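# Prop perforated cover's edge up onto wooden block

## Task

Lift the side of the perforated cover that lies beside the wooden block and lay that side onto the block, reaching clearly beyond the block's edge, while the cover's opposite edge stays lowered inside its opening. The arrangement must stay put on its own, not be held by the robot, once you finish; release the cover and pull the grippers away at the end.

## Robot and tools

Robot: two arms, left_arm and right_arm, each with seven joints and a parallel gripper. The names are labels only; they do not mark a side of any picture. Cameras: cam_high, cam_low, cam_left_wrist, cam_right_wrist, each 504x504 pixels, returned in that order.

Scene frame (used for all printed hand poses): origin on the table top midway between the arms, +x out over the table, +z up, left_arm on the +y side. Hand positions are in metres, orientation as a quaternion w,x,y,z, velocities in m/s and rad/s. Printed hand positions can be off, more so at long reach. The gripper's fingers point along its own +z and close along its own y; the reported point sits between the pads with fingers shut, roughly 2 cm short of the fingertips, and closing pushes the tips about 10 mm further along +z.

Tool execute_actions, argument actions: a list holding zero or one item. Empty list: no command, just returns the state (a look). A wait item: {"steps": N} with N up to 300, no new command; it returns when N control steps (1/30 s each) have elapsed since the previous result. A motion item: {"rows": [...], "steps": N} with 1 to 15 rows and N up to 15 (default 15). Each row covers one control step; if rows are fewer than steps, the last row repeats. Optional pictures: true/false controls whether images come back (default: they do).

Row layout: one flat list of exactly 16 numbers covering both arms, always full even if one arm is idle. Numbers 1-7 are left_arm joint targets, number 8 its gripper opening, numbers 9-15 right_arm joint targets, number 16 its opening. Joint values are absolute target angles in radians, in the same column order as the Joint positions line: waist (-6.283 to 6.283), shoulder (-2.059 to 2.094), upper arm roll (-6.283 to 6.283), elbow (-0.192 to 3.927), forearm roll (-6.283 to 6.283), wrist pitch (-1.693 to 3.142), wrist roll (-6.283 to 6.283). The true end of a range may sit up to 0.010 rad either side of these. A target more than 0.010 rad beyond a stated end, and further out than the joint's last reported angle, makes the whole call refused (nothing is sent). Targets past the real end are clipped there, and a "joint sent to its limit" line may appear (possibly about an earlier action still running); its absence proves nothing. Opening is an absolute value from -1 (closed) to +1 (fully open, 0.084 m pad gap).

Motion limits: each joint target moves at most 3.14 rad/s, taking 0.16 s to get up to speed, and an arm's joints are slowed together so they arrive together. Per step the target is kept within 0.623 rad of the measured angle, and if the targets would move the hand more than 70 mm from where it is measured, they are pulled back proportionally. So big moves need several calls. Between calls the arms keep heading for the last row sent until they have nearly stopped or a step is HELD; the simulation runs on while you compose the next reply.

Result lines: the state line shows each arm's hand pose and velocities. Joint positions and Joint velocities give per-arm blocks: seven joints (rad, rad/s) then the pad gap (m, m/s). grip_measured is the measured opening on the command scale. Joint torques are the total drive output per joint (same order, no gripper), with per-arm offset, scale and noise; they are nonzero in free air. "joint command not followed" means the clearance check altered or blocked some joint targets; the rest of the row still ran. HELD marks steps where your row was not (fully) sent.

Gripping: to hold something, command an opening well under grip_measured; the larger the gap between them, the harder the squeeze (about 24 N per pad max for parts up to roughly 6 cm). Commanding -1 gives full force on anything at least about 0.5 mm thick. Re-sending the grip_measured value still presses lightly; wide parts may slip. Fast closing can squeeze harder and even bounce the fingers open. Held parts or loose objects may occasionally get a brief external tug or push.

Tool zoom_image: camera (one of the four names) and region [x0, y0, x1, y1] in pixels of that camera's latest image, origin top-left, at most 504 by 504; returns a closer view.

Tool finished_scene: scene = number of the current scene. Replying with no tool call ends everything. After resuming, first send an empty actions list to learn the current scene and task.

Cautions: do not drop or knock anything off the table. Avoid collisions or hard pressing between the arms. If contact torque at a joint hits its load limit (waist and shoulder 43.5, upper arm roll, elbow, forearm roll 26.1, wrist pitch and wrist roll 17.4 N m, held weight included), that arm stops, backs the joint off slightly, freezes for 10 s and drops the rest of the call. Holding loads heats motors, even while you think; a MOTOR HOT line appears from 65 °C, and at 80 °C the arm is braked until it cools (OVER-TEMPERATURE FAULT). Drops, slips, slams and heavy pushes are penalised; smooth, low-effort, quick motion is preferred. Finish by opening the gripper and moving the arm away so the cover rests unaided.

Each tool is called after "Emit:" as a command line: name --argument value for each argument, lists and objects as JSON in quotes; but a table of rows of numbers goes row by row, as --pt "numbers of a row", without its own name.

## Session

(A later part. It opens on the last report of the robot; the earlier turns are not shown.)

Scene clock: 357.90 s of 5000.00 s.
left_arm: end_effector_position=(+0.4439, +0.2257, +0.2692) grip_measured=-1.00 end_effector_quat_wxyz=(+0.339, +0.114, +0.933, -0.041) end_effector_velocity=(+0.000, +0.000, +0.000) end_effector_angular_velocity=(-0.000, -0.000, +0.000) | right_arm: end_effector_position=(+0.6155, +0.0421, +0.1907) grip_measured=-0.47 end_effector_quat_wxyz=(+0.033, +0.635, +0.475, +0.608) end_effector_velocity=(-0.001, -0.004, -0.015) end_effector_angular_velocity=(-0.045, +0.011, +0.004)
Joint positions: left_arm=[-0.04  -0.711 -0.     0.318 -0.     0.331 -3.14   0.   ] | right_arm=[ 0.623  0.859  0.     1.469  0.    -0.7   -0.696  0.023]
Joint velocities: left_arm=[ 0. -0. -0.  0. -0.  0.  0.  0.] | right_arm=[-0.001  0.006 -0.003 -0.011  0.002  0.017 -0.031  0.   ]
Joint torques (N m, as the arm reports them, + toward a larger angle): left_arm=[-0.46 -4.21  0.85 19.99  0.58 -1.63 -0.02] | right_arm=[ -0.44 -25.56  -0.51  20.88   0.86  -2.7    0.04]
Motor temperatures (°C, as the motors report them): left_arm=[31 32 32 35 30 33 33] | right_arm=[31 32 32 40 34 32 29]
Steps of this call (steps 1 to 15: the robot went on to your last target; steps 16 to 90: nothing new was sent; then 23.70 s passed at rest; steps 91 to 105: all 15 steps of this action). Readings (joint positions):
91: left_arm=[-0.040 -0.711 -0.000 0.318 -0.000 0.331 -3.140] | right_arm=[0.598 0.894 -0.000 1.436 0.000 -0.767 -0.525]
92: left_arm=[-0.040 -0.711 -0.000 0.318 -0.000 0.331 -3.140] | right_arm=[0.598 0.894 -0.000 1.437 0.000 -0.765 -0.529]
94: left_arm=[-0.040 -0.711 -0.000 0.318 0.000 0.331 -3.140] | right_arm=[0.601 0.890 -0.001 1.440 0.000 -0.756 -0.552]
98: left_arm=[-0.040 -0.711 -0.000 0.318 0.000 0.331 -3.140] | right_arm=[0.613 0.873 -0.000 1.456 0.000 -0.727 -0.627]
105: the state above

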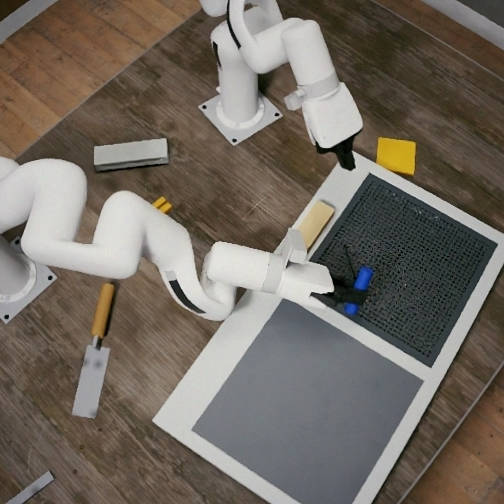

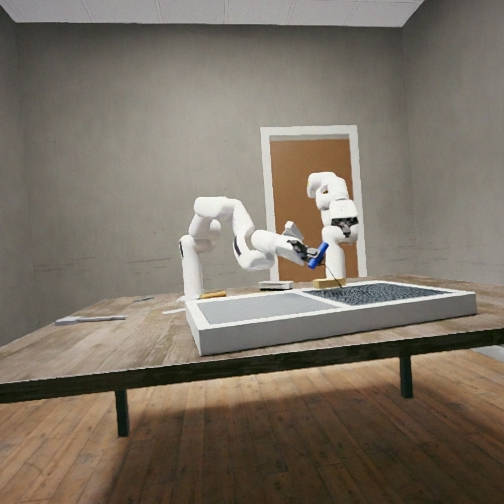

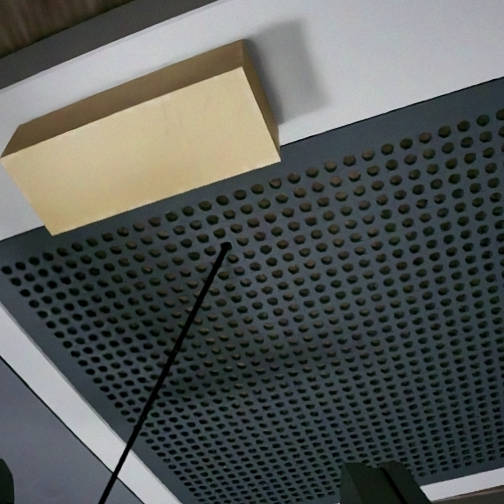

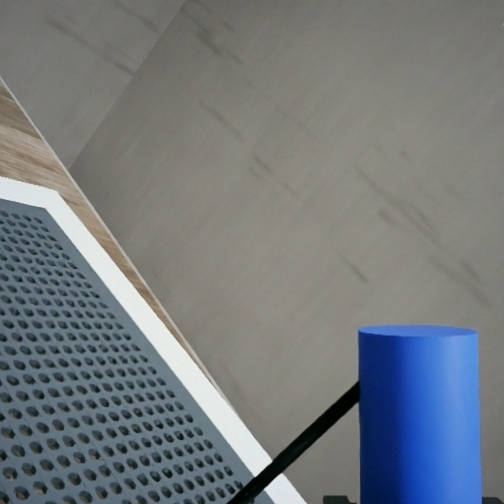

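Emit:
execute_actions --actions '[{"rows":[[-0.04,-0.711,0,0.318,0,0.331,-3.14,-1,0.6286,0.8554,0,1.4754,0,-0.6891,-0.727,-1],[-0.04,-0.711,0,0.318,0,0.331,-3.14,-1,0.6339,0.8518,0,1.4821,0,-0.6786,-0.756,-1],[-0.04,-0.711,0,0.318,0,0.331,-3.14,-1,0.6393,0.8481,0,1.4889,0,-0.6682,-0.785,-1],[-0.04,-0.711,0,0.318,0,0.331,-3.14,-1,0.6446,0.8444,0,1.4957,0,-0.6578,-0.8145,-1],[-0.04,-0.711,0,0.318,0,0.331,-3.14,-1,0.65,0.8408,0,1.5024,0,-0.6473,-0.8436,-1],[-0.04,-0.711,0,0.318,0,0.331,-3.14,-1,0.6553,0.8371,0,1.5092,0,-0.6369,-0.8727,-1]],"steps":12}]' --pictures false

Emit:
execute_actions --actions '[{"rows":[[-0.04,-0.711,0,0.318,0,0.331,-3.14,-1,0.6615,0.8366,0,1.5061,0,-0.6541,-0.902,-1],[-0.04,-0.711,0,0.318,0,0.331,-3.14,-1,0.6677,0.8361,0,1.5029,0,-0.6713,-0.931,-1],[-0.04,-0.711,0,0.318,0,0.331,-3.14,-1,0.6739,0.8356,0,1.4998,0,-0.6885,-0.96,-1],[-0.04,-0.711,0,0.318,0,0.331,-3.14,-1,0.68,0.8352,0,1.4967,0,-0.7057,-0.989,-1],[-0.04,-0.711,0,0.318,0,0.331,-3.14,-1,0.6862,0.8347,0,1.4935,0,-0.7229,-1.018,-1],[-0.04,-0.711,0,0.318,0,0.331,-3.14,-1,0.6924,0.8342,0,1.4904,0,-0.7401,-1.047,-1]],"steps":15}]'

Emit:
zoom_image --camera "cam_left_wrist" --region '[180, 200, 300, 320]'

Scene clock: 390.77 s of 5000.00 s.
left_arm: end_effector_position=(+0.4439, +0.2257, +0.2692) grip_measured=-1.00 end_effector_quat_wxyz=(+0.339, +0.114, +0.933, -0.041) end_effector_velocity=(-0.000, -0.000, -0.000) end_effector_angular_velocity=(-0.000, -0.000, -0.001) | right_arm: end_effector_position=(+0.6100, +0.0693, +0.2137) grip_measured=-0.47 end_effector_quat_wxyz=(+0.075, +0.583, +0.537, +0.605) end_effector_velocity=(+0.004, -0.007, -0.015) end_effector_angular_velocity=(-0.092, -0.013, +0.009)
Joint positions: left_arm=[-0.04  -0.711  0.     0.318  0.     0.331 -3.14   0.   ] | right_arm=[ 0.655  0.837  0.     1.509 -0.    -0.639 -0.868  0.023]
Joint velocities: left_arm=[-0.001  0.     0.    -0.     0.    -0.001  0.     0.   ] | right_arm=[-0.     0.005 -0.012 -0.003  0.003  0.035 -0.078  0.   ]
Joint torques (N m, as the arm reports them, + toward a larger angle): left_arm=[-0.57 -4.12  0.47 19.94  0.24 -1.69 -0.12] | right_arm=[ -0.65 -24.69  -0.54  20.51   0.7   -2.54   0.39]
Motor temperatures (°C, as the motors report them): left_arm=[31 32 32 35 30 33 33] | right_arm=[31 32 32 40 34 32 29]
Steps of this call (steps 1 to 15: the robot went on to your last target; steps 16 to 90: nothing new was sent; then 29.47 s passed at rest; steps 91 to 102: all 12 steps of this action). Readings (joint positions):
91: left_arm=[-0.040 -0.711 -0.000 0.318 -0.000 0.331 -3.140] | right_arm=[0.623 0.859 -0.000 1.469 0.000 -0.699 -0.699]
92: left_arm=[-0.040 -0.711 -0.000 0.318 0.000 0.331 -3.140] | right_arm=[0.624 0.859 -0.000 1.470 0.000 -0.697 -0.704]
94: left_arm=[-0.040 -0.711 0.000 0.318 -0.000 0.331 -3.140] | right_arm=[0.629 0.855 -0.001 1.476 0.000 -0.687 -0.733]
98: left_arm=[-0.040 -0.711 -0.000 0.318 -0.000 0.331 -3.140] | right_arm=[0.647 0.842 0.000 1.500 0.000 -0.653 -0.828]
102: the state above

Scene clock: 391.27 s of 5000.00 s.
left_arm: end_effector_position=(+0.4439, +0.2257, +0.2692) grip_measured=-1.00 end_effector_quat_wxyz=(+0.339, +0.114, +0.933, -0.041) end_effector_velocity=(+0.000, -0.000, +0.001) end_effector_angular_velocity=(-0.000, -0.002, -0.000) | right_arm: end_effector_position=(+0.5880, +0.0891, +0.2314) grip_measured=-0.47 end_effector_quat_wxyz=(+0.124, +0.505, +0.577, +0.630) end_effector_velocity=(+0.004, -0.003, +0.011) end_effector_angular_velocity=(+0.001, -0.027, -0.005)
Joint positions: left_arm=[-0.04  -0.711  0.     0.318  0.     0.331 -3.14   0.   ] | right_arm=[ 0.692  0.835  0.     1.49  -0.    -0.739 -1.046  0.023]
Joint velocities: left_arm=[-0.     0.     0.     0.001  0.    -0.     0.     0.   ] | right_arm=[-0.003 -0.006 -0.004  0.006  0.001 -0.01  -0.013  0.   ]
Joint torques (N m, as the arm reports them, + toward a larger angle): left_arm=[-0.86 -3.97  0.88 19.84 -0.21 -1.95 -0.27] | right_arm=[ -1.46 -25.06  -1.73  20.66   0.87  -2.37  -0.36]
Motor temperatures (°C, as the motors report them): left_arm=[31 32 32 35 30 33 33] | right_arm=[31 32 32 40 34 32 29]
Steps of this call (steps 1 to 15: all 15 steps of this action). Readings (joint positions):
1: left_arm=[-0.040 -0.711 -0.000 0.318 0.000 0.331 -3.140] | right_arm=[0.655 0.837 0.000 1.509 0.000 -0.639 -0.871]
2: left_arm=[-0.040 -0.711 0.000 0.318 -0.000 0.331 -3.140] | right_arm=[0.656 0.837 -0.000 1.508 0.000 -0.641 -0.877]
4: left_arm=[-0.040 -0.711 -0.000 0.318 0.000 0.331 -3.140] | right_arm=[0.662 0.837 -0.001 1.505 0.000 -0.658 -0.907]
8: left_arm=[-0.040 -0.711 -0.000 0.318 0.000 0.331 -3.140] | right_arm=[0.683 0.835 0.001 1.495 -0.000 -0.714 -1.002]
15: the state above

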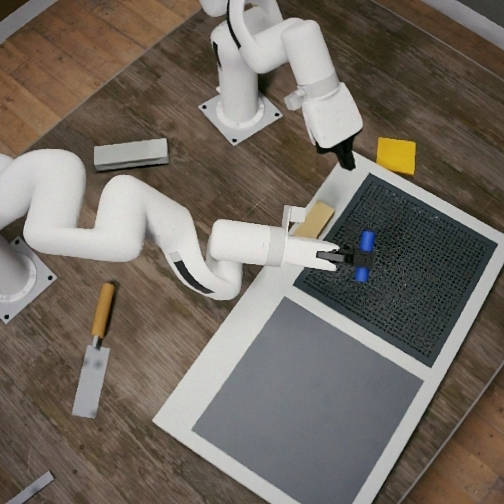

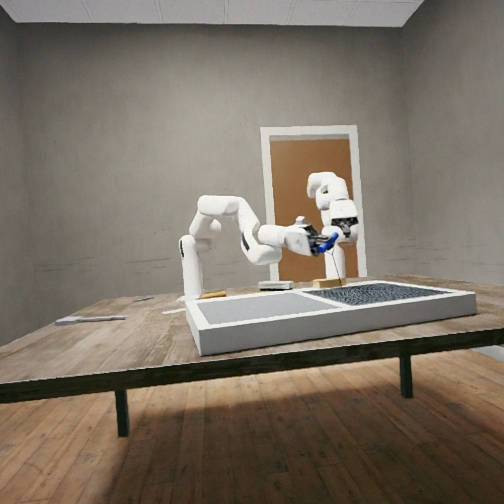

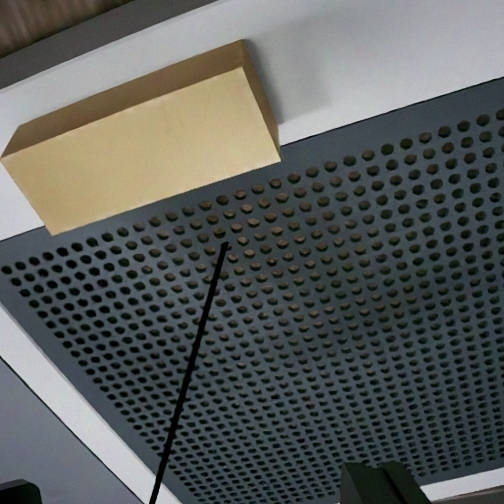

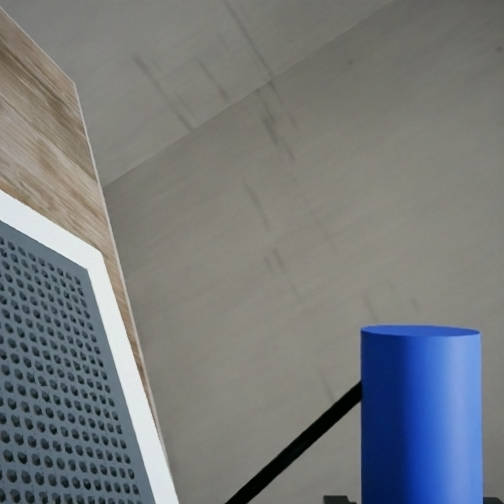

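Region (180, 200, 300, 320) of cam_left_wrist's 504x504 image, scaled by 4.200, with more detail than that image has.

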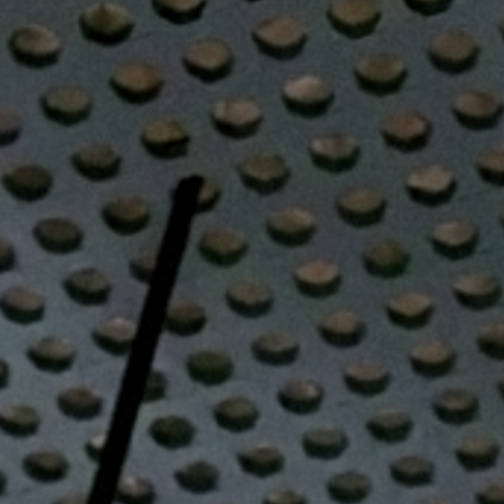

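Emit:
execute_actions --actions '[{"rows":[[0.3,-0.711,0,0.318,0,0.331,-3.14,-1,0.6945,0.8342,0,1.4904,0,-0.7401,-1.047,-1],[0.3,-0.711,0,0.318,0,0.331,-3.14,-1,0.7008,0.8338,0,1.488,0,-0.7508,-1.073,-1],[0.3,-0.711,0,0.318,0,0.331,-3.14,-1,0.7071,0.8334,0,1.4857,0,-0.7615,-1.099,-1],[0.3,-0.711,0,0.318,0,0.331,-3.14,-1,0.7134,0.833,0,1.4833,0,-0.7722,-1.126,-1],[0.3,-0.711,0,0.318,0,0.331,-3.14,-1,0.7197,0.8326,0,1.4809,0,-0.7829,-1.152,-1],[0.3,-0.711,0,0.318,0,0.331,-3.14,-1,0.726,0.8322,0,1.4786,0,-0.7936,-1.178,-1],[0.3,-0.711,0,0.318,0,0.331,-3.14,-1,0.7323,0.8319,0,1.4762,0,-0.8043,-1.204,-1],[0.3,-0.711,0,0.318,0,0.331,-3.14,-1,0.7386,0.8315,0,1.4738,0,-0.815,-1.23,-1],[0.3,-0.711,0,0.318,0,0.331,-3.14,-1,0.7449,0.8311,0,1.4714,0,-0.8257,-1.257,-1],[0.3,-0.711,0,0.318,0,0.331,-3.14,-1,0.7512,0.8307,0,1.4691,0,-0.8364,-1.283,-1],[0.3,-0.711,0,0.318,0,0.331,-3.14,-1,0.7575,0.8303,0,1.4667,0,-0.8471,-1.309,-1]],"steps":11}]' --pictures false

Emit:
execute_actions --actions '[{"rows":[[0.3,-0.711,0,0.318,0,0.331,-3.14,-1,0.7658,0.8305,0,1.4653,0,-0.853,-1.342,-1],[0.3,-0.711,0,0.318,0,0.331,-3.14,-1,0.7741,0.8306,0,1.464,0,-0.8589,-1.3745,-1],[0.3,-0.711,0,0.318,0,0.331,-3.14,-1,0.7824,0.8308,0,1.4626,0,-0.8647,-1.407,-1],[0.3,-0.711,0,0.318,0,0.331,-3.14,-1,0.7908,0.8309,0,1.4613,0,-0.8706,-1.44,-1],[0.3,-0.711,0,0.318,0,0.331,-3.14,-1,0.7991,0.8311,0,1.4599,0,-0.8765,-1.473,-1],[0.3,-0.711,0,0.318,0,0.331,-3.14,-1,0.8074,0.8312,0,1.4585,0,-0.8824,-1.5055,-1],[0.3,-0.711,0,0.318,0,0.331,-3.14,-1,0.8157,0.8314,0,1.4572,0,-0.8882,-1.538,-1],[0.3,-0.711,0,0.318,0,0.331,-3.14,-1,0.824,0.8315,0,1.4558,0,-0.8941,-1.571,-1]],"steps":15}]'

Scene clock: 420.93 s of 5000.00 s.
left_arm: end_effector_position=(+0.4544, +0.3531, +0.2692) grip_measured=-1.00 end_effector_quat_wxyz=(+0.342, -0.036, +0.939, +0.013) end_effector_velocity=(-0.015, +0.187, -0.002) end_effector_angular_velocity=(-0.008, +0.003, +0.469) | right_arm: end_effector_position=(+0.5624, +0.1121, +0.2438) grip_measured=-0.47 end_effector_quat_wxyz=(+0.170, +0.428, +0.613, +0.642) end_effector_velocity=(-0.115, +0.093, +0.047) end_effector_angular_velocity=(-0.425, -0.679, +0.278)
Joint positions: left_arm=[ 0.278 -0.711  0.002  0.318 -0.     0.331 -3.14   0.   ] | right_arm=[ 0.736  0.832  0.     1.475 -0.    -0.81  -1.219  0.023]
Joint velocities: left_arm=[ 0.46   0.001  0.01  -0.002 -0.001  0.001 -0.     0.   ] | right_arm=[ 0.186 -0.008  0.001 -0.075 -0.001 -0.311 -0.768 -0.   ]
Joint torques (N m, as the arm reports them, + toward a larger angle): left_arm=[-9.59 -4.45 -2.02 19.64  0.35 -1.83 -0.46] | right_arm=[ -1.04 -25.15  -1.37  20.26   0.79  -2.26  -0.17]
Motor temperatures (°C, as the motors report them): left_arm=[31 32 32 35 30 33 33] | right_arm=[31 32 32 40 34 32 29]
Steps of this call (steps 1 to 15: the robot went on to your last target; steps 16 to 90: nothing new was sent; then 26.30 s passed at rest; steps 91 to 101: all 11 steps of this action). Readings (joint positions):
91: left_arm=[-0.040 -0.711 -0.000 0.318 0.000 0.331 -3.140] | right_arm=[0.692 0.834 -0.000 1.490 0.000 -0.740 -1.047]
92: left_arm=[-0.033 -0.711 -0.001 0.318 0.000 0.331 -3.140] | right_arm=[0.693 0.834 -0.000 1.490 0.000 -0.740 -1.048]
94: left_arm=[0.024 -0.711 -0.003 0.318 0.000 0.331 -3.140] | right_arm=[0.697 0.834 -0.001 1.489 0.000 -0.747 -1.064]
98: left_arm=[0.191 -0.711 0.001 0.318 -0.000 0.331 -3.140] | right_arm=[0.717 0.832 -0.000 1.482 0.000 -0.780 -1.144]
101: the state above

Scene clock: 421.43 s of 5000.00 s.
left_arm: end_effector_position=(+0.4537, +0.3611, +0.2692) grip_measured=-1.00 end_effector_quat_wxyz=(+0.342, -0.045, +0.939, +0.017) end_effector_velocity=(-0.000, +0.001, -0.000) end_effector_angular_velocity=(-0.000, -0.000, +0.003) | right_arm: end_effector_position=(+0.5107, +0.1565, +0.2551) grip_measured=-0.47 end_effector_quat_wxyz=(+0.261, +0.278, +0.671, +0.636) end_effector_velocity=(+0.010, -0.011, +0.007) end_effector_angular_velocity=(-0.034, -0.059, -0.018)
Joint positions: left_arm=[ 0.3   -0.711 -0.     0.318  0.     0.331 -3.14   0.   ] | right_arm=[ 0.823  0.832  0.     1.456 -0.    -0.893 -1.567  0.023]
Joint velocities: left_arm=[ 0.003  0.001  0.001 -0.     0.    -0.001 -0.     0.   ] | right_arm=[-0.006 -0.004 -0.018  0.002  0.003 -0.012 -0.054  0.   ]
Joint torques (N m, as the arm reports them, + toward a larger angle): left_arm=[-0.65 -4.1   0.54 19.75 -0.05 -1.81 -0.41] | right_arm=[ -0.97 -25.3   -0.93  20.57   0.73  -2.32   0.27]
Motor temperatures (°C, as the motors report them): left_arm=[31 32 32 35 30 33 33] | right_arm=[31 32 32 40 34 32 29]
Steps of this call (steps 1 to 15: all 15 steps of this action). Readings (joint positions):
1: left_arm=[0.289 -0.711 0.002 0.318 -0.000 0.331 -3.140] | right_arm=[0.742 0.832 0.000 1.472 -0.000 -0.821 -1.245]
2: left_arm=[0.294 -0.711 0.002 0.318 -0.000 0.331 -3.140] | right_arm=[0.749 0.831 -0.000 1.470 -0.000 -0.830 -1.272]
4: left_arm=[0.298 -0.711 -0.000 0.318 0.000 0.331 -3.140] | right_arm=[0.762 0.831 -0.000 1.467 -0.000 -0.847 -1.329]
8: left_arm=[0.299 -0.711 -0.001 0.318 0.000 0.331 -3.140] | right_arm=[0.794 0.831 -0.000 1.461 -0.000 -0.872 -1.453]
15: the state above

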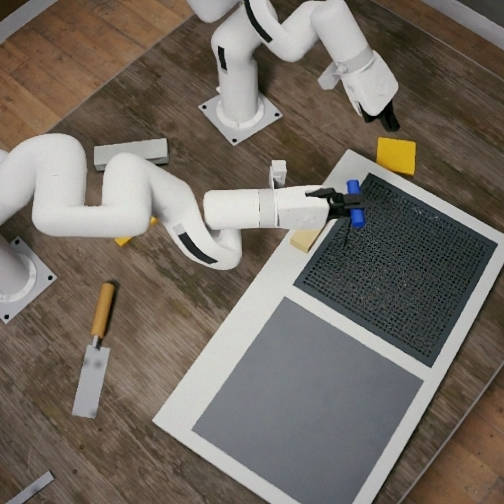

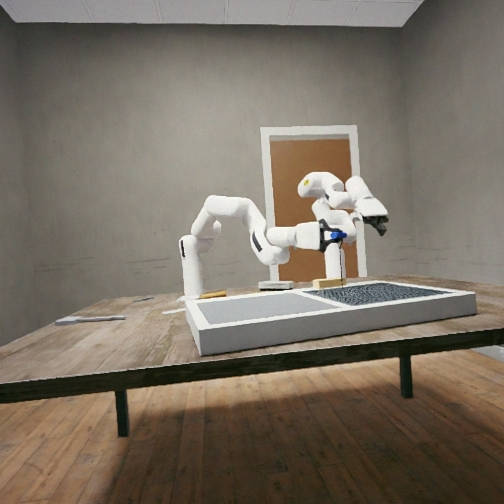

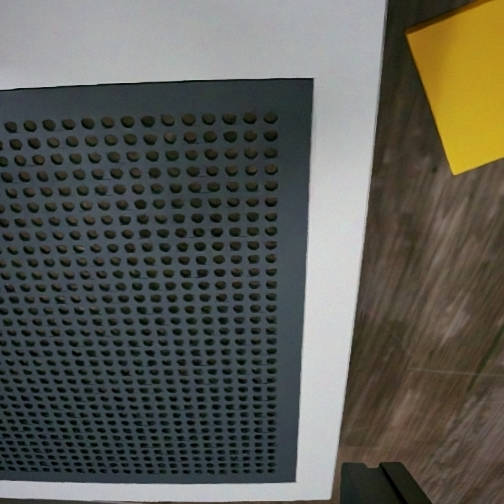

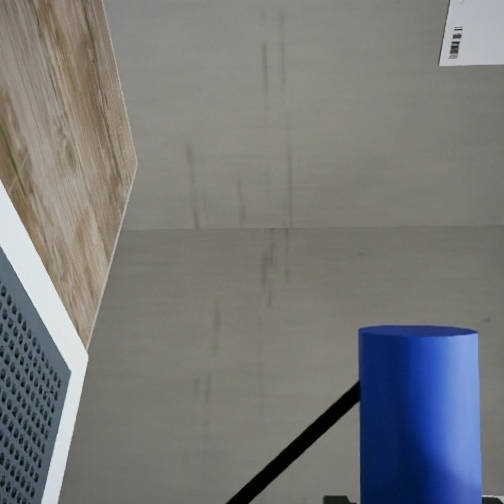

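Emit:
execute_actions --actions '[{"rows":[[0.3,-0.711,0,0.318,0,0.331,-3.14,-1,0.824,0.826,0,1.4546,0,-0.8898,-1.571,-1],[0.3,-0.711,0,0.318,0,0.331,-3.14,-1,0.824,0.8205,0,1.4534,0,-0.8855,-1.571,-1],[0.3,-0.711,0,0.318,0,0.331,-3.14,-1,0.824,0.815,0,1.4522,0,-0.8812,-1.571,-1],[0.3,-0.711,0,0.318,0,0.331,-3.14,-1,0.824,0.8095,0,1.451,0,-0.8769,-1.571,-1],[0.3,-0.711,0,0.318,0,0.331,-3.14,-1,0.824,0.804,0,1.45,0,-0.8724,-1.571,-1],[0.3,-0.711,0,0.318,0,0.331,-3.14,-1,0.824,0.7985,0,1.449,0,-0.8679,-1.571,-1],[0.3,-0.711,0,0.318,0,0.331,-3.14,-1,0.824,0.793,0,1.448,0,-0.8634,-1.571,-1],[0.3,-0.711,0,0.318,0,0.331,-3.14,-1,0.824,0.7875,0,1.447,0,-0.8589,-1.571,-1],[0.3,-0.711,0,0.318,0,0.331,-3.14,-1,0.824,0.782,0,1.446,0,-0.8544,-1.571,-1],[0.3,-0.711,0,0.318,0,0.331,-3.14,-1,0.824,0.7765,0,1.445,0,-0.8499,-1.571,-1]],"steps":15}]'

Scene clock: 434.07 s of 5000.00 s.
left_arm: end_effector_position=(+0.4537, +0.3613, +0.2692) grip_measured=-1.00 end_effector_quat_wxyz=(+0.342, -0.045, +0.939, +0.017) end_effector_velocity=(+0.000, +0.000, +0.001) end_effector_angular_velocity=(+0.000, -0.002, +0.001) | right_arm: end_effector_position=(+0.5111, +0.1570, +0.2777) grip_measured=-0.47 end_effector_quat_wxyz=(+0.261, +0.277, +0.673, +0.635) end_effector_velocity=(+0.002, +0.003, +0.049) end_effector_angular_velocity=(+0.051, -0.051, +0.001)
Joint positions: left_arm=[ 0.3   -0.711 -0.     0.318 -0.     0.331 -3.14   0.   ] | right_arm=[ 0.824  0.78  -0.     1.443  0.    -0.849 -1.571  0.023]
Joint velocities: left_arm=[ 0.001 -0.     0.     0.001  0.    -0.001  0.     0.   ] | right_arm=[ 0.001 -0.045  0.     0.028  0.     0.    -0.001  0.   ]
Joint torques (N m, as the arm reports them, + toward a larger angle): left_arm=[ 0.01 -4.37  0.55 19.96 -0.3  -1.66  0.14] | right_arm=[ -0.5  -30.16  -0.52  28.29   0.71  -5.46   0.  ]
Motor temperatures (°C, as the motors report them): left_arm=[31 32 32 35 30 33 33] | right_arm=[31 32 32 41 34 32 29]
Steps of this call (steps 1 to 15: the robot went on to your last target; steps 16 to 90: nothing new was sent; then 9.13 s passed at rest; steps 91 to 105: all 15 steps of this action). Readings (joint positions):
91: left_arm=[0.300 -0.711 0.000 0.318 0.000 0.331 -3.140] | right_arm=[0.824 0.831 0.000 1.456 -0.000 -0.894 -1.571]
92: left_arm=[0.300 -0.711 0.000 0.318 -0.000 0.331 -3.140] | right_arm=[0.824 0.830 0.000 1.455 -0.000 -0.893 -1.571]
94: left_arm=[0.300 -0.711 -0.000 0.318 -0.000 0.331 -3.140] | right_arm=[0.824 0.824 0.000 1.453 -0.000 -0.888 -1.571]
98: left_arm=[0.300 -0.711 -0.000 0.318 -0.000 0.331 -3.140] | right_arm=[0.824 0.804 -0.000 1.448 0.000 -0.870 -1.571]
105: the state above

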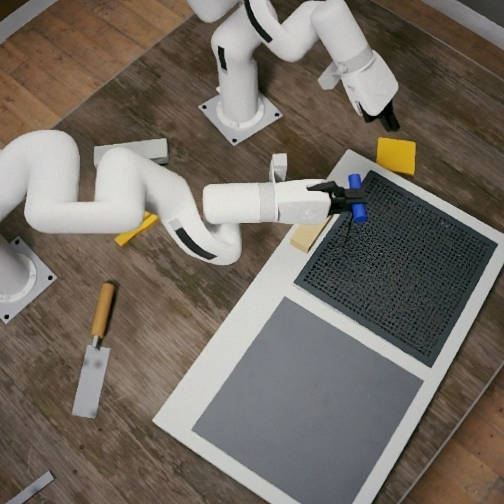

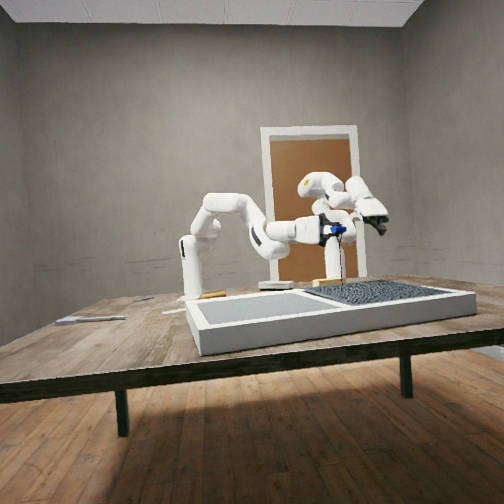

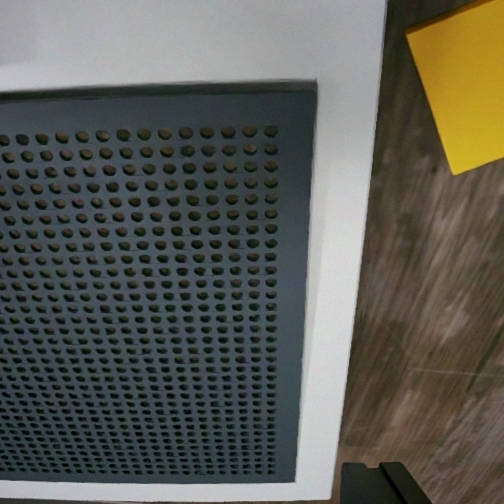

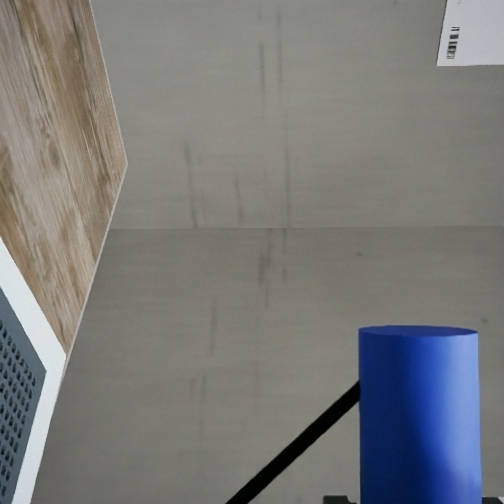

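Emit:
execute_actions --actions '[{"rows":[[0.3,-0.711,0,0.318,0,0.331,-3.14,-1,0.824,0.768,0,1.4435,0,-0.843,-1.571,-1],[0.3,-0.711,0,0.318,0,0.331,-3.14,-1,0.824,0.76,0,1.442,0,-0.8364,-1.571,-1],[0.3,-0.711,0,0.318,0,0.331,-3.14,-1,0.824,0.752,0,1.4407,0,-0.8297,-1.571,-1],[0.3,-0.711,0,0.318,0,0.331,-3.14,-1,0.824,0.744,0,1.4394,0,-0.823,-1.571,-1],[0.3,-0.711,0,0.318,0,0.331,-3.14,-1,0.824,0.736,0,1.4382,0,-0.8162,-1.571,-1],[0.3,-0.711,0,0.318,0,0.331,-3.14,-1,0.824,0.728,0,1.437,0,-0.8094,-1.571,-1],[0.3,-0.711,0,0.318,0,0.331,-3.14,-1,0.824,0.72,0,1.436,0,-0.8024,-1.571,-1],[0.3,-0.711,0,0.318,0,0.331,-3.14,-1,0.824,0.711,0,1.4352,0,-0.7942,-1.571,-1],[0.3,-0.711,0,0.318,0,0.331,-3.14,-1,0.824,0.702,0,1.4345,0,-0.7859,-1.571,-1],[0.3,-0.711,0,0.318,0,0.331,-3.14,-1,0.824,0.694,0,1.434,0,-0.7784,-1.571,-1]],"steps":15}]'

Scene clock: 450.83 s of 5000.00 s.
left_arm: end_effector_position=(+0.4537, +0.3613, +0.2692) grip_measured=-1.00 end_effector_quat_wxyz=(+0.342, -0.045, +0.939, +0.017) end_effector_velocity=(-0.000, +0.000, -0.000) end_effector_angular_velocity=(-0.001, +0.002, +0.001) | right_arm: end_effector_position=(+0.5114, +0.1574, +0.3229) grip_measured=-0.47 end_effector_quat_wxyz=(+0.263, +0.275, +0.669, +0.638) end_effector_velocity=(-0.001, -0.000, +0.001) end_effector_angular_velocity=(-0.021, +0.021, +0.001)
Joint positions: left_arm=[ 0.3   -0.711 -0.     0.318  0.     0.331 -3.14   0.   ] | right_arm=[ 0.824  0.694 -0.     1.437  0.    -0.781 -1.571  0.023]
Joint velocities: left_arm=[ 0.    -0.     0.    -0.    -0.     0.002 -0.     0.   ] | right_arm=[ 0.    -0.025  0.001 -0.016 -0.     0.038  0.    -0.   ]
Joint torques (N m, as the arm reports them, + toward a larger angle): left_arm=[-0.26 -3.96  0.41 19.8   0.15 -1.79 -0.09] | right_arm=[  0.06 -28.81   0.15  29.03   0.46  -5.36   0.17]
Motor temperatures (°C, as the motors report them): left_arm=[31 32 32 35 30 33 33] | right_arm=[31 33 32 44 34 33 29]
Steps of this call (steps 1 to 15: the robot went on to your last target; steps 16 to 90: nothing new was sent; then 13.27 s passed at rest; steps 91 to 105: all 15 steps of this action). Readings (joint positions):
91: left_arm=[0.300 -0.711 -0.000 0.318 0.000 0.331 -3.140] | right_arm=[0.824 0.776 0.000 1.445 -0.000 -0.850 -1.571]
92: left_arm=[0.300 -0.711 -0.000 0.318 -0.000 0.331 -3.140] | right_arm=[0.824 0.775 0.000 1.444 -0.000 -0.848 -1.571]
94: left_arm=[0.300 -0.711 -0.000 0.318 -0.000 0.331 -3.140] | right_arm=[0.824 0.766 0.000 1.441 0.000 -0.840 -1.571]
98: left_arm=[0.300 -0.711 0.000 0.318 -0.000 0.331 -3.140] | right_arm=[0.824 0.736 -0.000 1.439 0.000 -0.816 -1.571]
105: the state above

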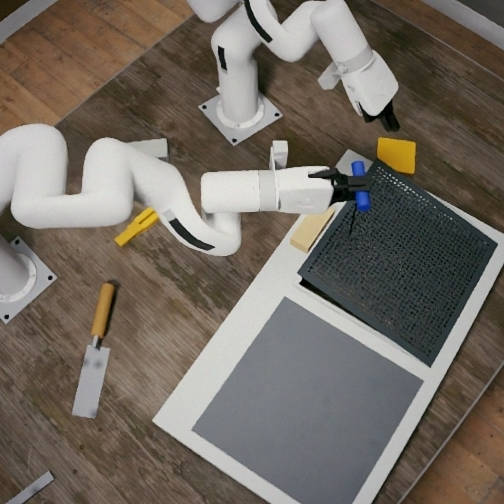

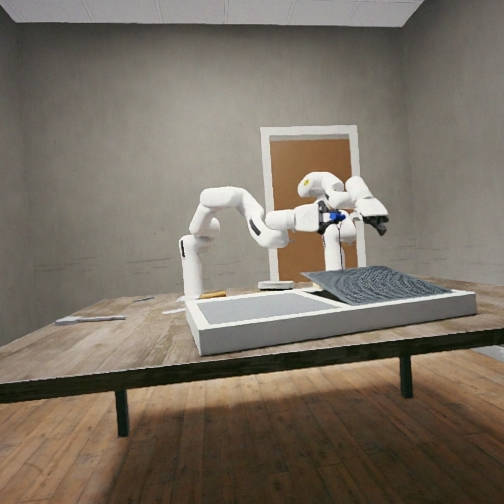

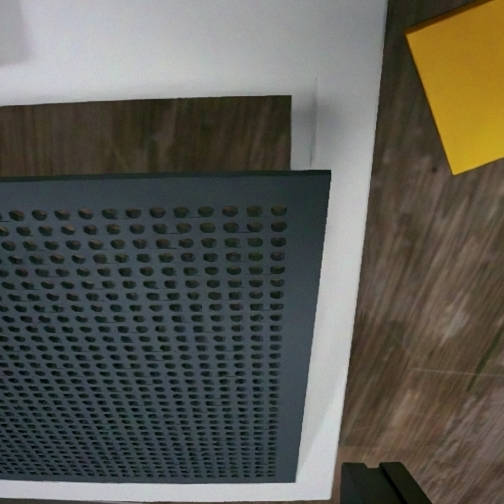

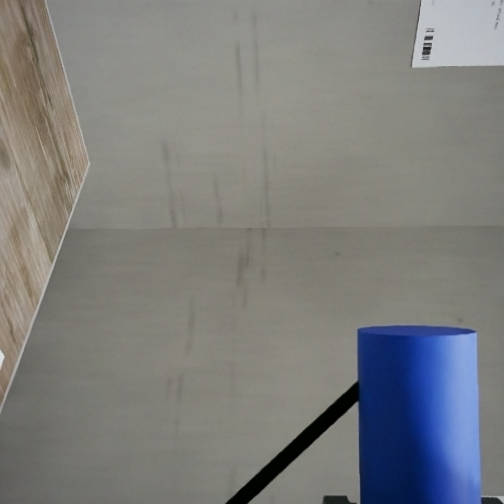

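Emit:
execute_actions --actions '[{"rows":[[0.3,-0.711,0,0.318,0,0.331,-3.14,-1,0.8271,0.6879,0,1.42,0,-0.7862,-1.571,-1],[0.3,-0.711,0,0.318,0,0.331,-3.14,-1,0.8302,0.6818,0,1.4061,0,-0.7941,-1.571,-1],[0.3,-0.711,0,0.318,0,0.331,-3.14,-1,0.8333,0.6757,0,1.3921,0,-0.8019,-1.571,-1],[0.3,-0.711,0,0.318,0,0.331,-3.14,-1,0.8365,0.6695,0,1.3782,0,-0.8097,-1.571,-1],[0.3,-0.711,0,0.318,0,0.331,-3.14,-1,0.8396,0.6634,0,1.3642,0,-0.8176,-1.571,-1],[0.3,-0.711,0,0.318,0,0.331,-3.14,-1,0.8427,0.6573,0,1.3503,0,-0.8254,-1.571,-1],[0.3,-0.711,0,0.318,0,0.331,-3.14,-1,0.8458,0.6512,0,1.3363,0,-0.8332,-1.571,-1],[0.3,-0.711,0,0.318,0,0.331,-3.14,-1,0.8489,0.6451,0,1.3224,0,-0.8411,-1.571,-1],[0.3,-0.711,0,0.318,0,0.331,-3.14,-1,0.852,0.639,0,1.3084,0,-0.8489,-1.571,-1],[0.3,-0.711,0,0.318,0,0.331,-3.14,-1,0.8552,0.6328,0,1.2945,0,-0.8567,-1.571,-1],[0.3,-0.711,0,0.318,0,0.331,-3.14,-1,0.8583,0.6267,0,1.2805,0,-0.8646,-1.571,-1],[0.3,-0.711,0,0.318,0,0.331,-3.14,-1,0.8614,0.6206,0,1.2666,0,-0.8724,-1.571,-1]],"steps":15}]' --pictures false

Emit:
execute_actions --actions '[{"steps":15}]'

Emit:
zoom_image --camera "cam_high" --region '[260, 140, 504, 380]'

Scene clock: 476.67 s of 5000.00 s.
left_arm: end_effector_position=(+0.4537, +0.3613, +0.2692) grip_measured=-1.00 end_effector_quat_wxyz=(+0.342, -0.045, +0.939, +0.017) end_effector_velocity=(+0.000, -0.000, +0.000) end_effector_angular_velocity=(+0.001, -0.001, -0.001) | right_arm: end_effector_position=(+0.4689, +0.1529, +0.3111) grip_measured=-0.47 end_effector_quat_wxyz=(+0.250, +0.264, +0.676, +0.641) end_effector_velocity=(-0.055, -0.006, -0.021) end_effector_angular_velocity=(-0.012, +0.019, +0.050)
Joint positions: left_arm=[ 0.3   -0.711 -0.     0.318 -0.     0.331 -3.14   0.   ] | right_arm=[ 0.86   0.625  0.001  1.277 -0.    -0.866 -1.571  0.023]
Joint velocities: left_arm=[-0.001 -0.001 -0.    -0.     0.    -0.001  0.     0.   ] | right_arm=[ 0.044 -0.079  0.006 -0.198 -0.001 -0.097  0.003 -0.   ]
Joint torques (N m, as the arm reports them, + toward a larger angle): left_arm=[-0.92 -4.16  0.75 20.08  0.4  -1.94 -0.1 ] | right_arm=[ -1.22 -29.59  -0.81  32.7    0.76  -5.79   0.16]
Motor temperatures (°C, as the motors report them): left_arm=[31 32 32 35 30 33 33] | right_arm=[31 33 32 46 34 35 29]
Steps of this call (steps 1 to 15: the robot went on to your last target; steps 16 to 90: nothing new was sent; then 22.33 s passed at rest; steps 91 to 105: all 15 steps of this action). Readings (joint positions):
91: left_arm=[0.300 -0.711 -0.000 0.318 0.000 0.331 -3.140] | right_arm=[0.824 0.694 -0.000 1.434 0.000 -0.779 -1.571]
92: left_arm=[0.300 -0.711 -0.000 0.318 0.000 0.331 -3.140] | right_arm=[0.825 0.693 -0.000 1.431 0.000 -0.780 -1.571]
94: left_arm=[0.300 -0.711 -0.000 0.318 -0.000 0.331 -3.140] | right_arm=[0.827 0.686 -0.001 1.416 0.000 -0.789 -1.571]
98: left_arm=[0.300 -0.711 -0.000 0.318 0.000 0.331 -3.140] | right_arm=[0.839 0.664 -0.001 1.366 0.000 -0.816 -1.571]
105: the state above

Scene clock: 477.17 s of 5000.00 s.
left_arm: end_effector_position=(+0.4537, +0.3613, +0.2692) grip_measured=-1.00 end_effector_quat_wxyz=(+0.342, -0.045, +0.939, +0.017) end_effector_velocity=(+0.000, -0.000, +0.001) end_effector_angular_velocity=(-0.000, -0.002, +0.000) | right_arm: end_effector_position=(+0.4665, +0.1519, +0.3108) grip_measured=-0.47 end_effector_quat_wxyz=(+0.250, +0.263, +0.676, +0.641) end_effector_velocity=(+0.001, -0.001, -0.002) end_effector_angular_velocity=(-0.003, +0.002, -0.001)
Joint positions: left_arm=[ 0.3   -0.711 -0.     0.318 -0.     0.331 -3.14   0.   ] | right_arm=[ 0.862  0.621  0.     1.267 -0.    -0.872 -1.571  0.023]
Joint velocities: left_arm=[-0.    -0.001 -0.    -0.    -0.    -0.001 -0.     0.   ] | right_arm=[-0.001  0.002 -0.001 -0.001 -0.     0.001 -0.     0.   ]
Joint torques (N m, as the arm reports them, + toward a larger angle): left_arm=[-0.22 -4.47  0.89 19.9   0.24 -1.76  0.  ] | right_arm=[ -1.12 -29.92  -1.55  30.27   0.72  -5.96  -0.28]
Motor temperatures (°C, as the motors report them): left_arm=[31 32 32 35 30 33 33] | right_arm=[31 33 32 46 34 35 29]
Steps of this call (steps 1 to 15: the robot went on to your last target). Readings (joint positions):
1: left_arm=[0.300 -0.711 -0.000 0.318 -0.000 0.331 -3.140] | right_arm=[0.861 0.623 0.001 1.272 -0.000 -0.868 -1.571]
2: left_arm=[0.300 -0.711 -0.000 0.318 -0.000 0.331 -3.140] | right_arm=[0.862 0.622 0.001 1.269 -0.000 -0.870 -1.571]
4: left_arm=[0.300 -0.711 0.000 0.318 0.000 0.331 -3.140] | right_arm=[0.862 0.621 0.001 1.267 -0.000 -0.871 -1.571]
8: left_arm=[0.300 -0.711 -0.000 0.318 -0.000 0.331 -3.140] | right_arm=[0.862 0.621 0.000 1.267 -0.000 -0.872 -1.571]
15: the state above

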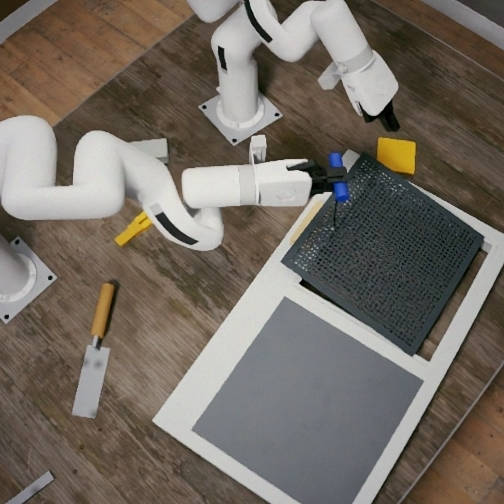

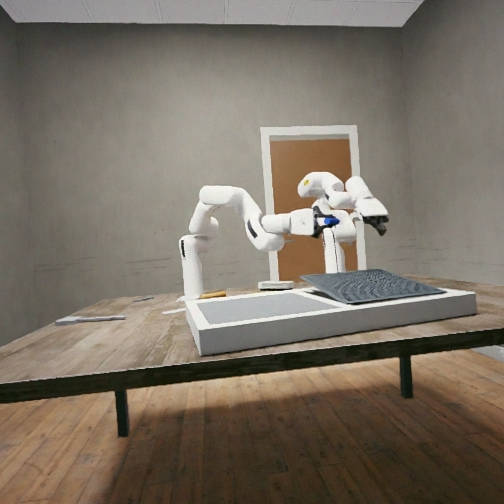

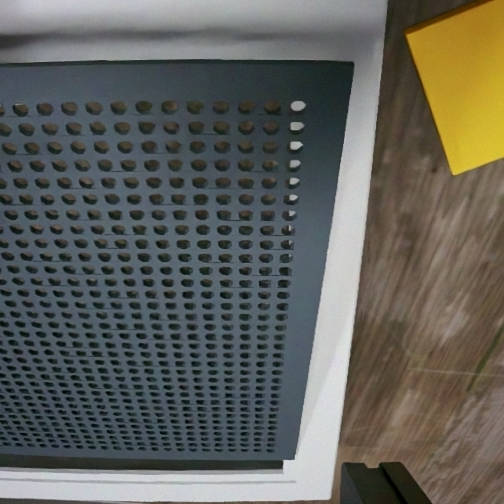

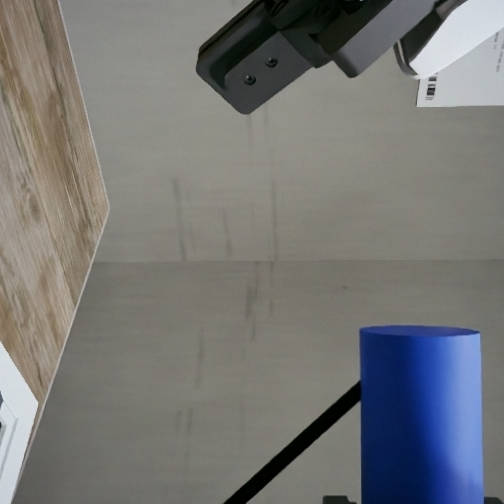

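Region (260, 140, 504, 380) of cam_high's 504x504 image, scaled by 2.066, with more detail than that image has; it fills the top 496 rows of this view, and the rest is white.

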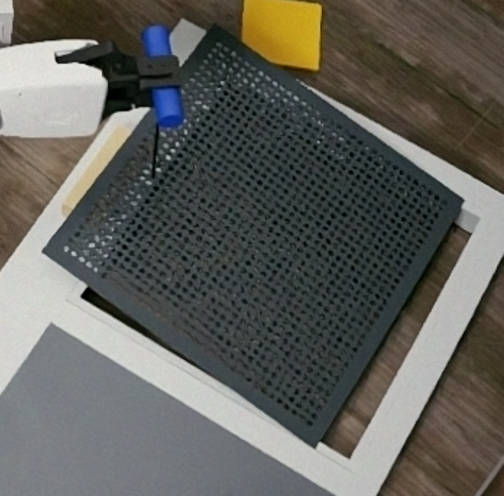

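Emit:
execute_actions --actions '[{"rows":[[0.3,-0.711,0,0.318,0,0.331,-3.14,-1,0.8594,0.6174,0,1.2606,0,-0.8752,-1.571,-1],[0.3,-0.711,0,0.318,0,0.331,-3.14,-1,0.8574,0.6143,0,1.2546,0,-0.8781,-1.571,-1],[0.3,-0.711,0,0.318,0,0.331,-3.14,-1,0.8554,0.6111,0,1.2486,0,-0.8809,-1.571,-1],[0.3,-0.711,0,0.318,0,0.331,-3.14,-1,0.8554,0.6154,0,1.2492,0,-0.8846,-1.571,-1],[0.3,-0.711,0,0.318,0,0.331,-3.14,-1,0.8554,0.6197,0,1.2497,0,-0.8883,-1.571,-1],[0.3,-0.711,0,0.318,0,0.331,-3.14,-1,0.8554,0.6239,0,1.2503,0,-0.892,-1.571,-1],[0.3,-0.711,0,0.318,0,0.331,-3.14,-1,0.8554,0.6282,0,1.2509,0,-0.8957,-1.571,-1],[0.3,-0.711,0,0.318,0,0.331,-3.14,-1,0.8554,0.6325,0,1.2514,0,-0.8994,-1.571,-1],[0.3,-0.711,0,0.318,0,0.331,-3.14,-1,0.8554,0.6368,0,1.252,0,-0.9032,-1.571,-1],[0.3,-0.711,0,0.318,0,0.331,-3.14,-1,0.8554,0.641,0,1.2526,0,-0.9069,-1.571,-1],[0.3,-0.711,0,0.318,0,0.331,-3.14,-1,0.8554,0.6453,0,1.2531,0,-0.9106,-1.571,-1],[0.3,-0.711,0,0.318,0,0.331,-3.14,-1,0.8554,0.6496,0,1.2537,0,-0.9143,-1.571,-1],[0.3,-0.711,0,0.318,0,0.331,-3.14,-1,0.8554,0.6539,0,1.2543,0,-0.918,-1.571,-1],[0.3,-0.711,0,0.318,0,0.331,-3.14,-1,0.8554,0.6581,0,1.2548,0,-0.9217,-1.571,-1],[0.3,-0.711,0,0.318,0,0.331,-3.14,-1,0.8554,0.6624,0,1.2554,0,-0.9254,-1.571,-1]],"steps":15}]' --pictures false

Emit:
execute_actions --actions '[{"steps":15}]'

Emit:
zoom_image --camera "cam_high" --region '[260, 140, 504, 380]'

Scene clock: 499.90 s of 5000.00 s.
left_arm: end_effector_position=(+0.4537, +0.3613, +0.2692) grip_measured=-1.00 end_effector_quat_wxyz=(+0.342, -0.045, +0.939, +0.017) end_effector_velocity=(-0.000, +0.000, -0.001) end_effector_angular_velocity=(+0.000, +0.003, +0.000) | right_arm: end_effector_position=(+0.4677, +0.1459, +0.2958) grip_measured=-0.47 end_effector_quat_wxyz=(+0.253, +0.265, +0.673, +0.642) end_effector_velocity=(+0.006, -0.001, -0.009) end_effector_angular_velocity=(+0.067, -0.065, -0.007)
Joint positions: left_arm=[ 0.3   -0.711  0.     0.318  0.     0.331 -3.14   0.   ] | right_arm=[ 0.855  0.649 -0.     1.256  0.    -0.916 -1.571  0.023]
Joint velocities: left_arm=[ 0.     0.     0.    -0.001  0.     0.002  0.     0.   ] | right_arm=[-0.004  0.098 -0.004  0.055 -0.    -0.136  0.001  0.   ]
Joint torques (N m, as the arm reports them, + toward a larger angle): left_arm=[-0.28 -4.43  0.82 19.92  0.07 -1.92 -0.06] | right_arm=[ -0.53 -25.4   -0.81  24.52   0.7   -3.73  -0.07]
Motor temperatures (°C, as the motors report them): left_arm=[31 32 32 35 30 33 33] | right_arm=[31 33 32 46 34 35 29]
Steps of this call (steps 1 to 15: the robot went on to your last target; steps 16 to 90: nothing new was sent; then 19.23 s passed at rest; steps 91 to 105: all 15 steps of this action). Readings (joint positions):
91: left_arm=[0.300 -0.711 -0.000 0.318 0.000 0.331 -3.140] | right_arm=[0.861 0.621 0.000 1.266 -0.000 -0.872 -1.571]
92: left_arm=[0.300 -0.711 -0.000 0.318 -0.000 0.331 -3.140] | right_arm=[0.861 0.620 0.000 1.265 -0.000 -0.873 -1.571]
94: left_arm=[0.300 -0.711 -0.000 0.318 -0.000 0.331 -3.140] | right_arm=[0.859 0.616 0.001 1.258 -0.000 -0.877 -1.571]
98: left_arm=[0.300 -0.711 -0.000 0.318 0.000 0.331 -3.140] | right_arm=[0.856 0.620 -0.000 1.252 -0.000 -0.889 -1.571]
105: the state above

Scene clock: 500.40 s of 5000.00 s.
left_arm: end_effector_position=(+0.4537, +0.3613, +0.2692) grip_measured=-1.00 end_effector_quat_wxyz=(+0.342, -0.045, +0.939, +0.017) end_effector_velocity=(-0.000, -0.000, -0.000) end_effector_angular_velocity=(-0.000, +0.001, +0.000) | right_arm: end_effector_position=(+0.4675, +0.1458, +0.2886) grip_measured=-0.47 end_effector_quat_wxyz=(+0.252, +0.265, +0.675, +0.641) end_effector_velocity=(-0.000, -0.001, -0.005) end_effector_angular_velocity=(-0.006, +0.007, -0.001)
Joint positions: left_arm=[ 0.3   -0.711  0.     0.318 -0.     0.331 -3.14   0.   ] | right_arm=[ 0.855  0.662 -0.     1.256  0.    -0.926 -1.571  0.023]
Joint velocities: left_arm=[-0.    -0.     0.    -0.001 -0.     0.    -0.     0.   ] | right_arm=[ 0.     0.004 -0.    -0.004  0.001  0.001 -0.     0.   ]
Joint torques (N m, as the arm reports them, + toward a larger angle): left_arm=[-0.17 -4.17  0.54 19.74  0.59 -1.66 -0.38] | right_arm=[ -0.96 -23.26  -0.81  20.36   0.86  -2.45   0.  ]
Motor temperatures (°C, as the motors report them): left_arm=[31 32 32 35 30 33 33] | right_arm=[31 33 32 46 34 35 29]
Steps of this call (steps 1 to 15: the robot went on to your last target). Readings (joint positions):
1: left_arm=[0.300 -0.711 -0.000 0.318 0.000 0.331 -3.140] | right_arm=[0.855 0.652 -0.000 1.258 0.000 -0.920 -1.571]
2: left_arm=[0.300 -0.711 -0.000 0.318 0.000 0.331 -3.140] | right_arm=[0.855 0.654 -0.000 1.259 0.000 -0.924 -1.571]
4: left_arm=[0.300 -0.711 0.000 0.318 -0.000 0.331 -3.140] | right_arm=[0.855 0.657 -0.000 1.260 -0.000 -0.927 -1.571]
8: left_arm=[0.300 -0.711 -0.000 0.318 0.000 0.331 -3.140] | right_arm=[0.855 0.660 0.000 1.258 -0.000 -0.927 -1.571]
15: the state above

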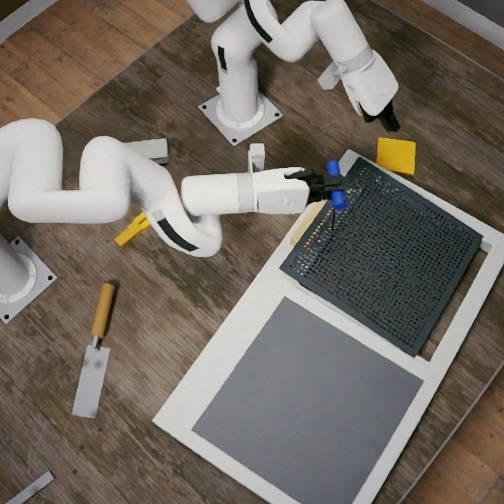

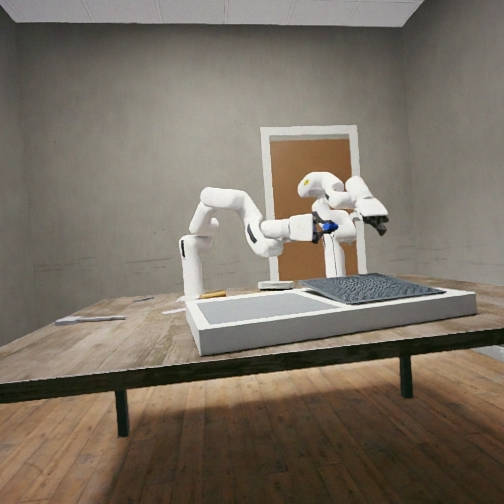

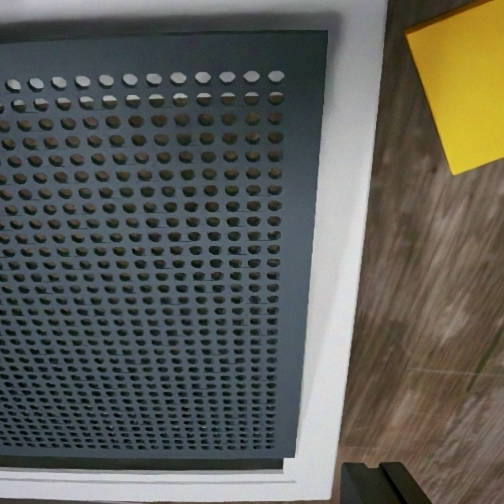

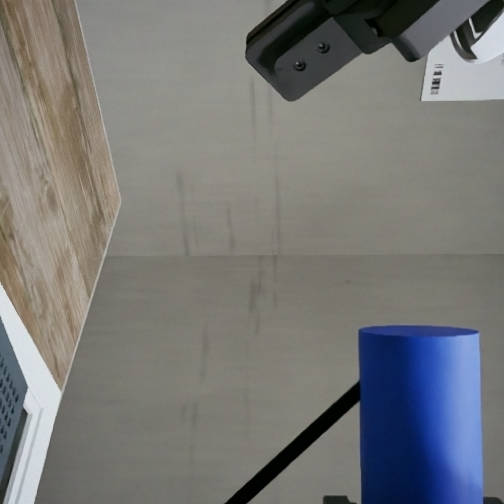

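Region (260, 140, 504, 380) of cam_high's 504x504 image, scaled by 2.066, with more detail than that image has; it fills the top 496 rows of this view, and the rest is white.

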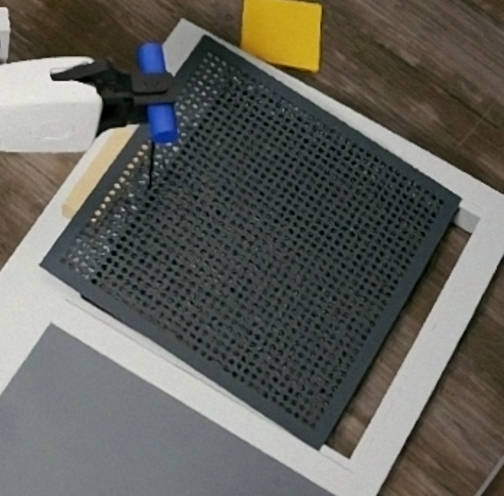

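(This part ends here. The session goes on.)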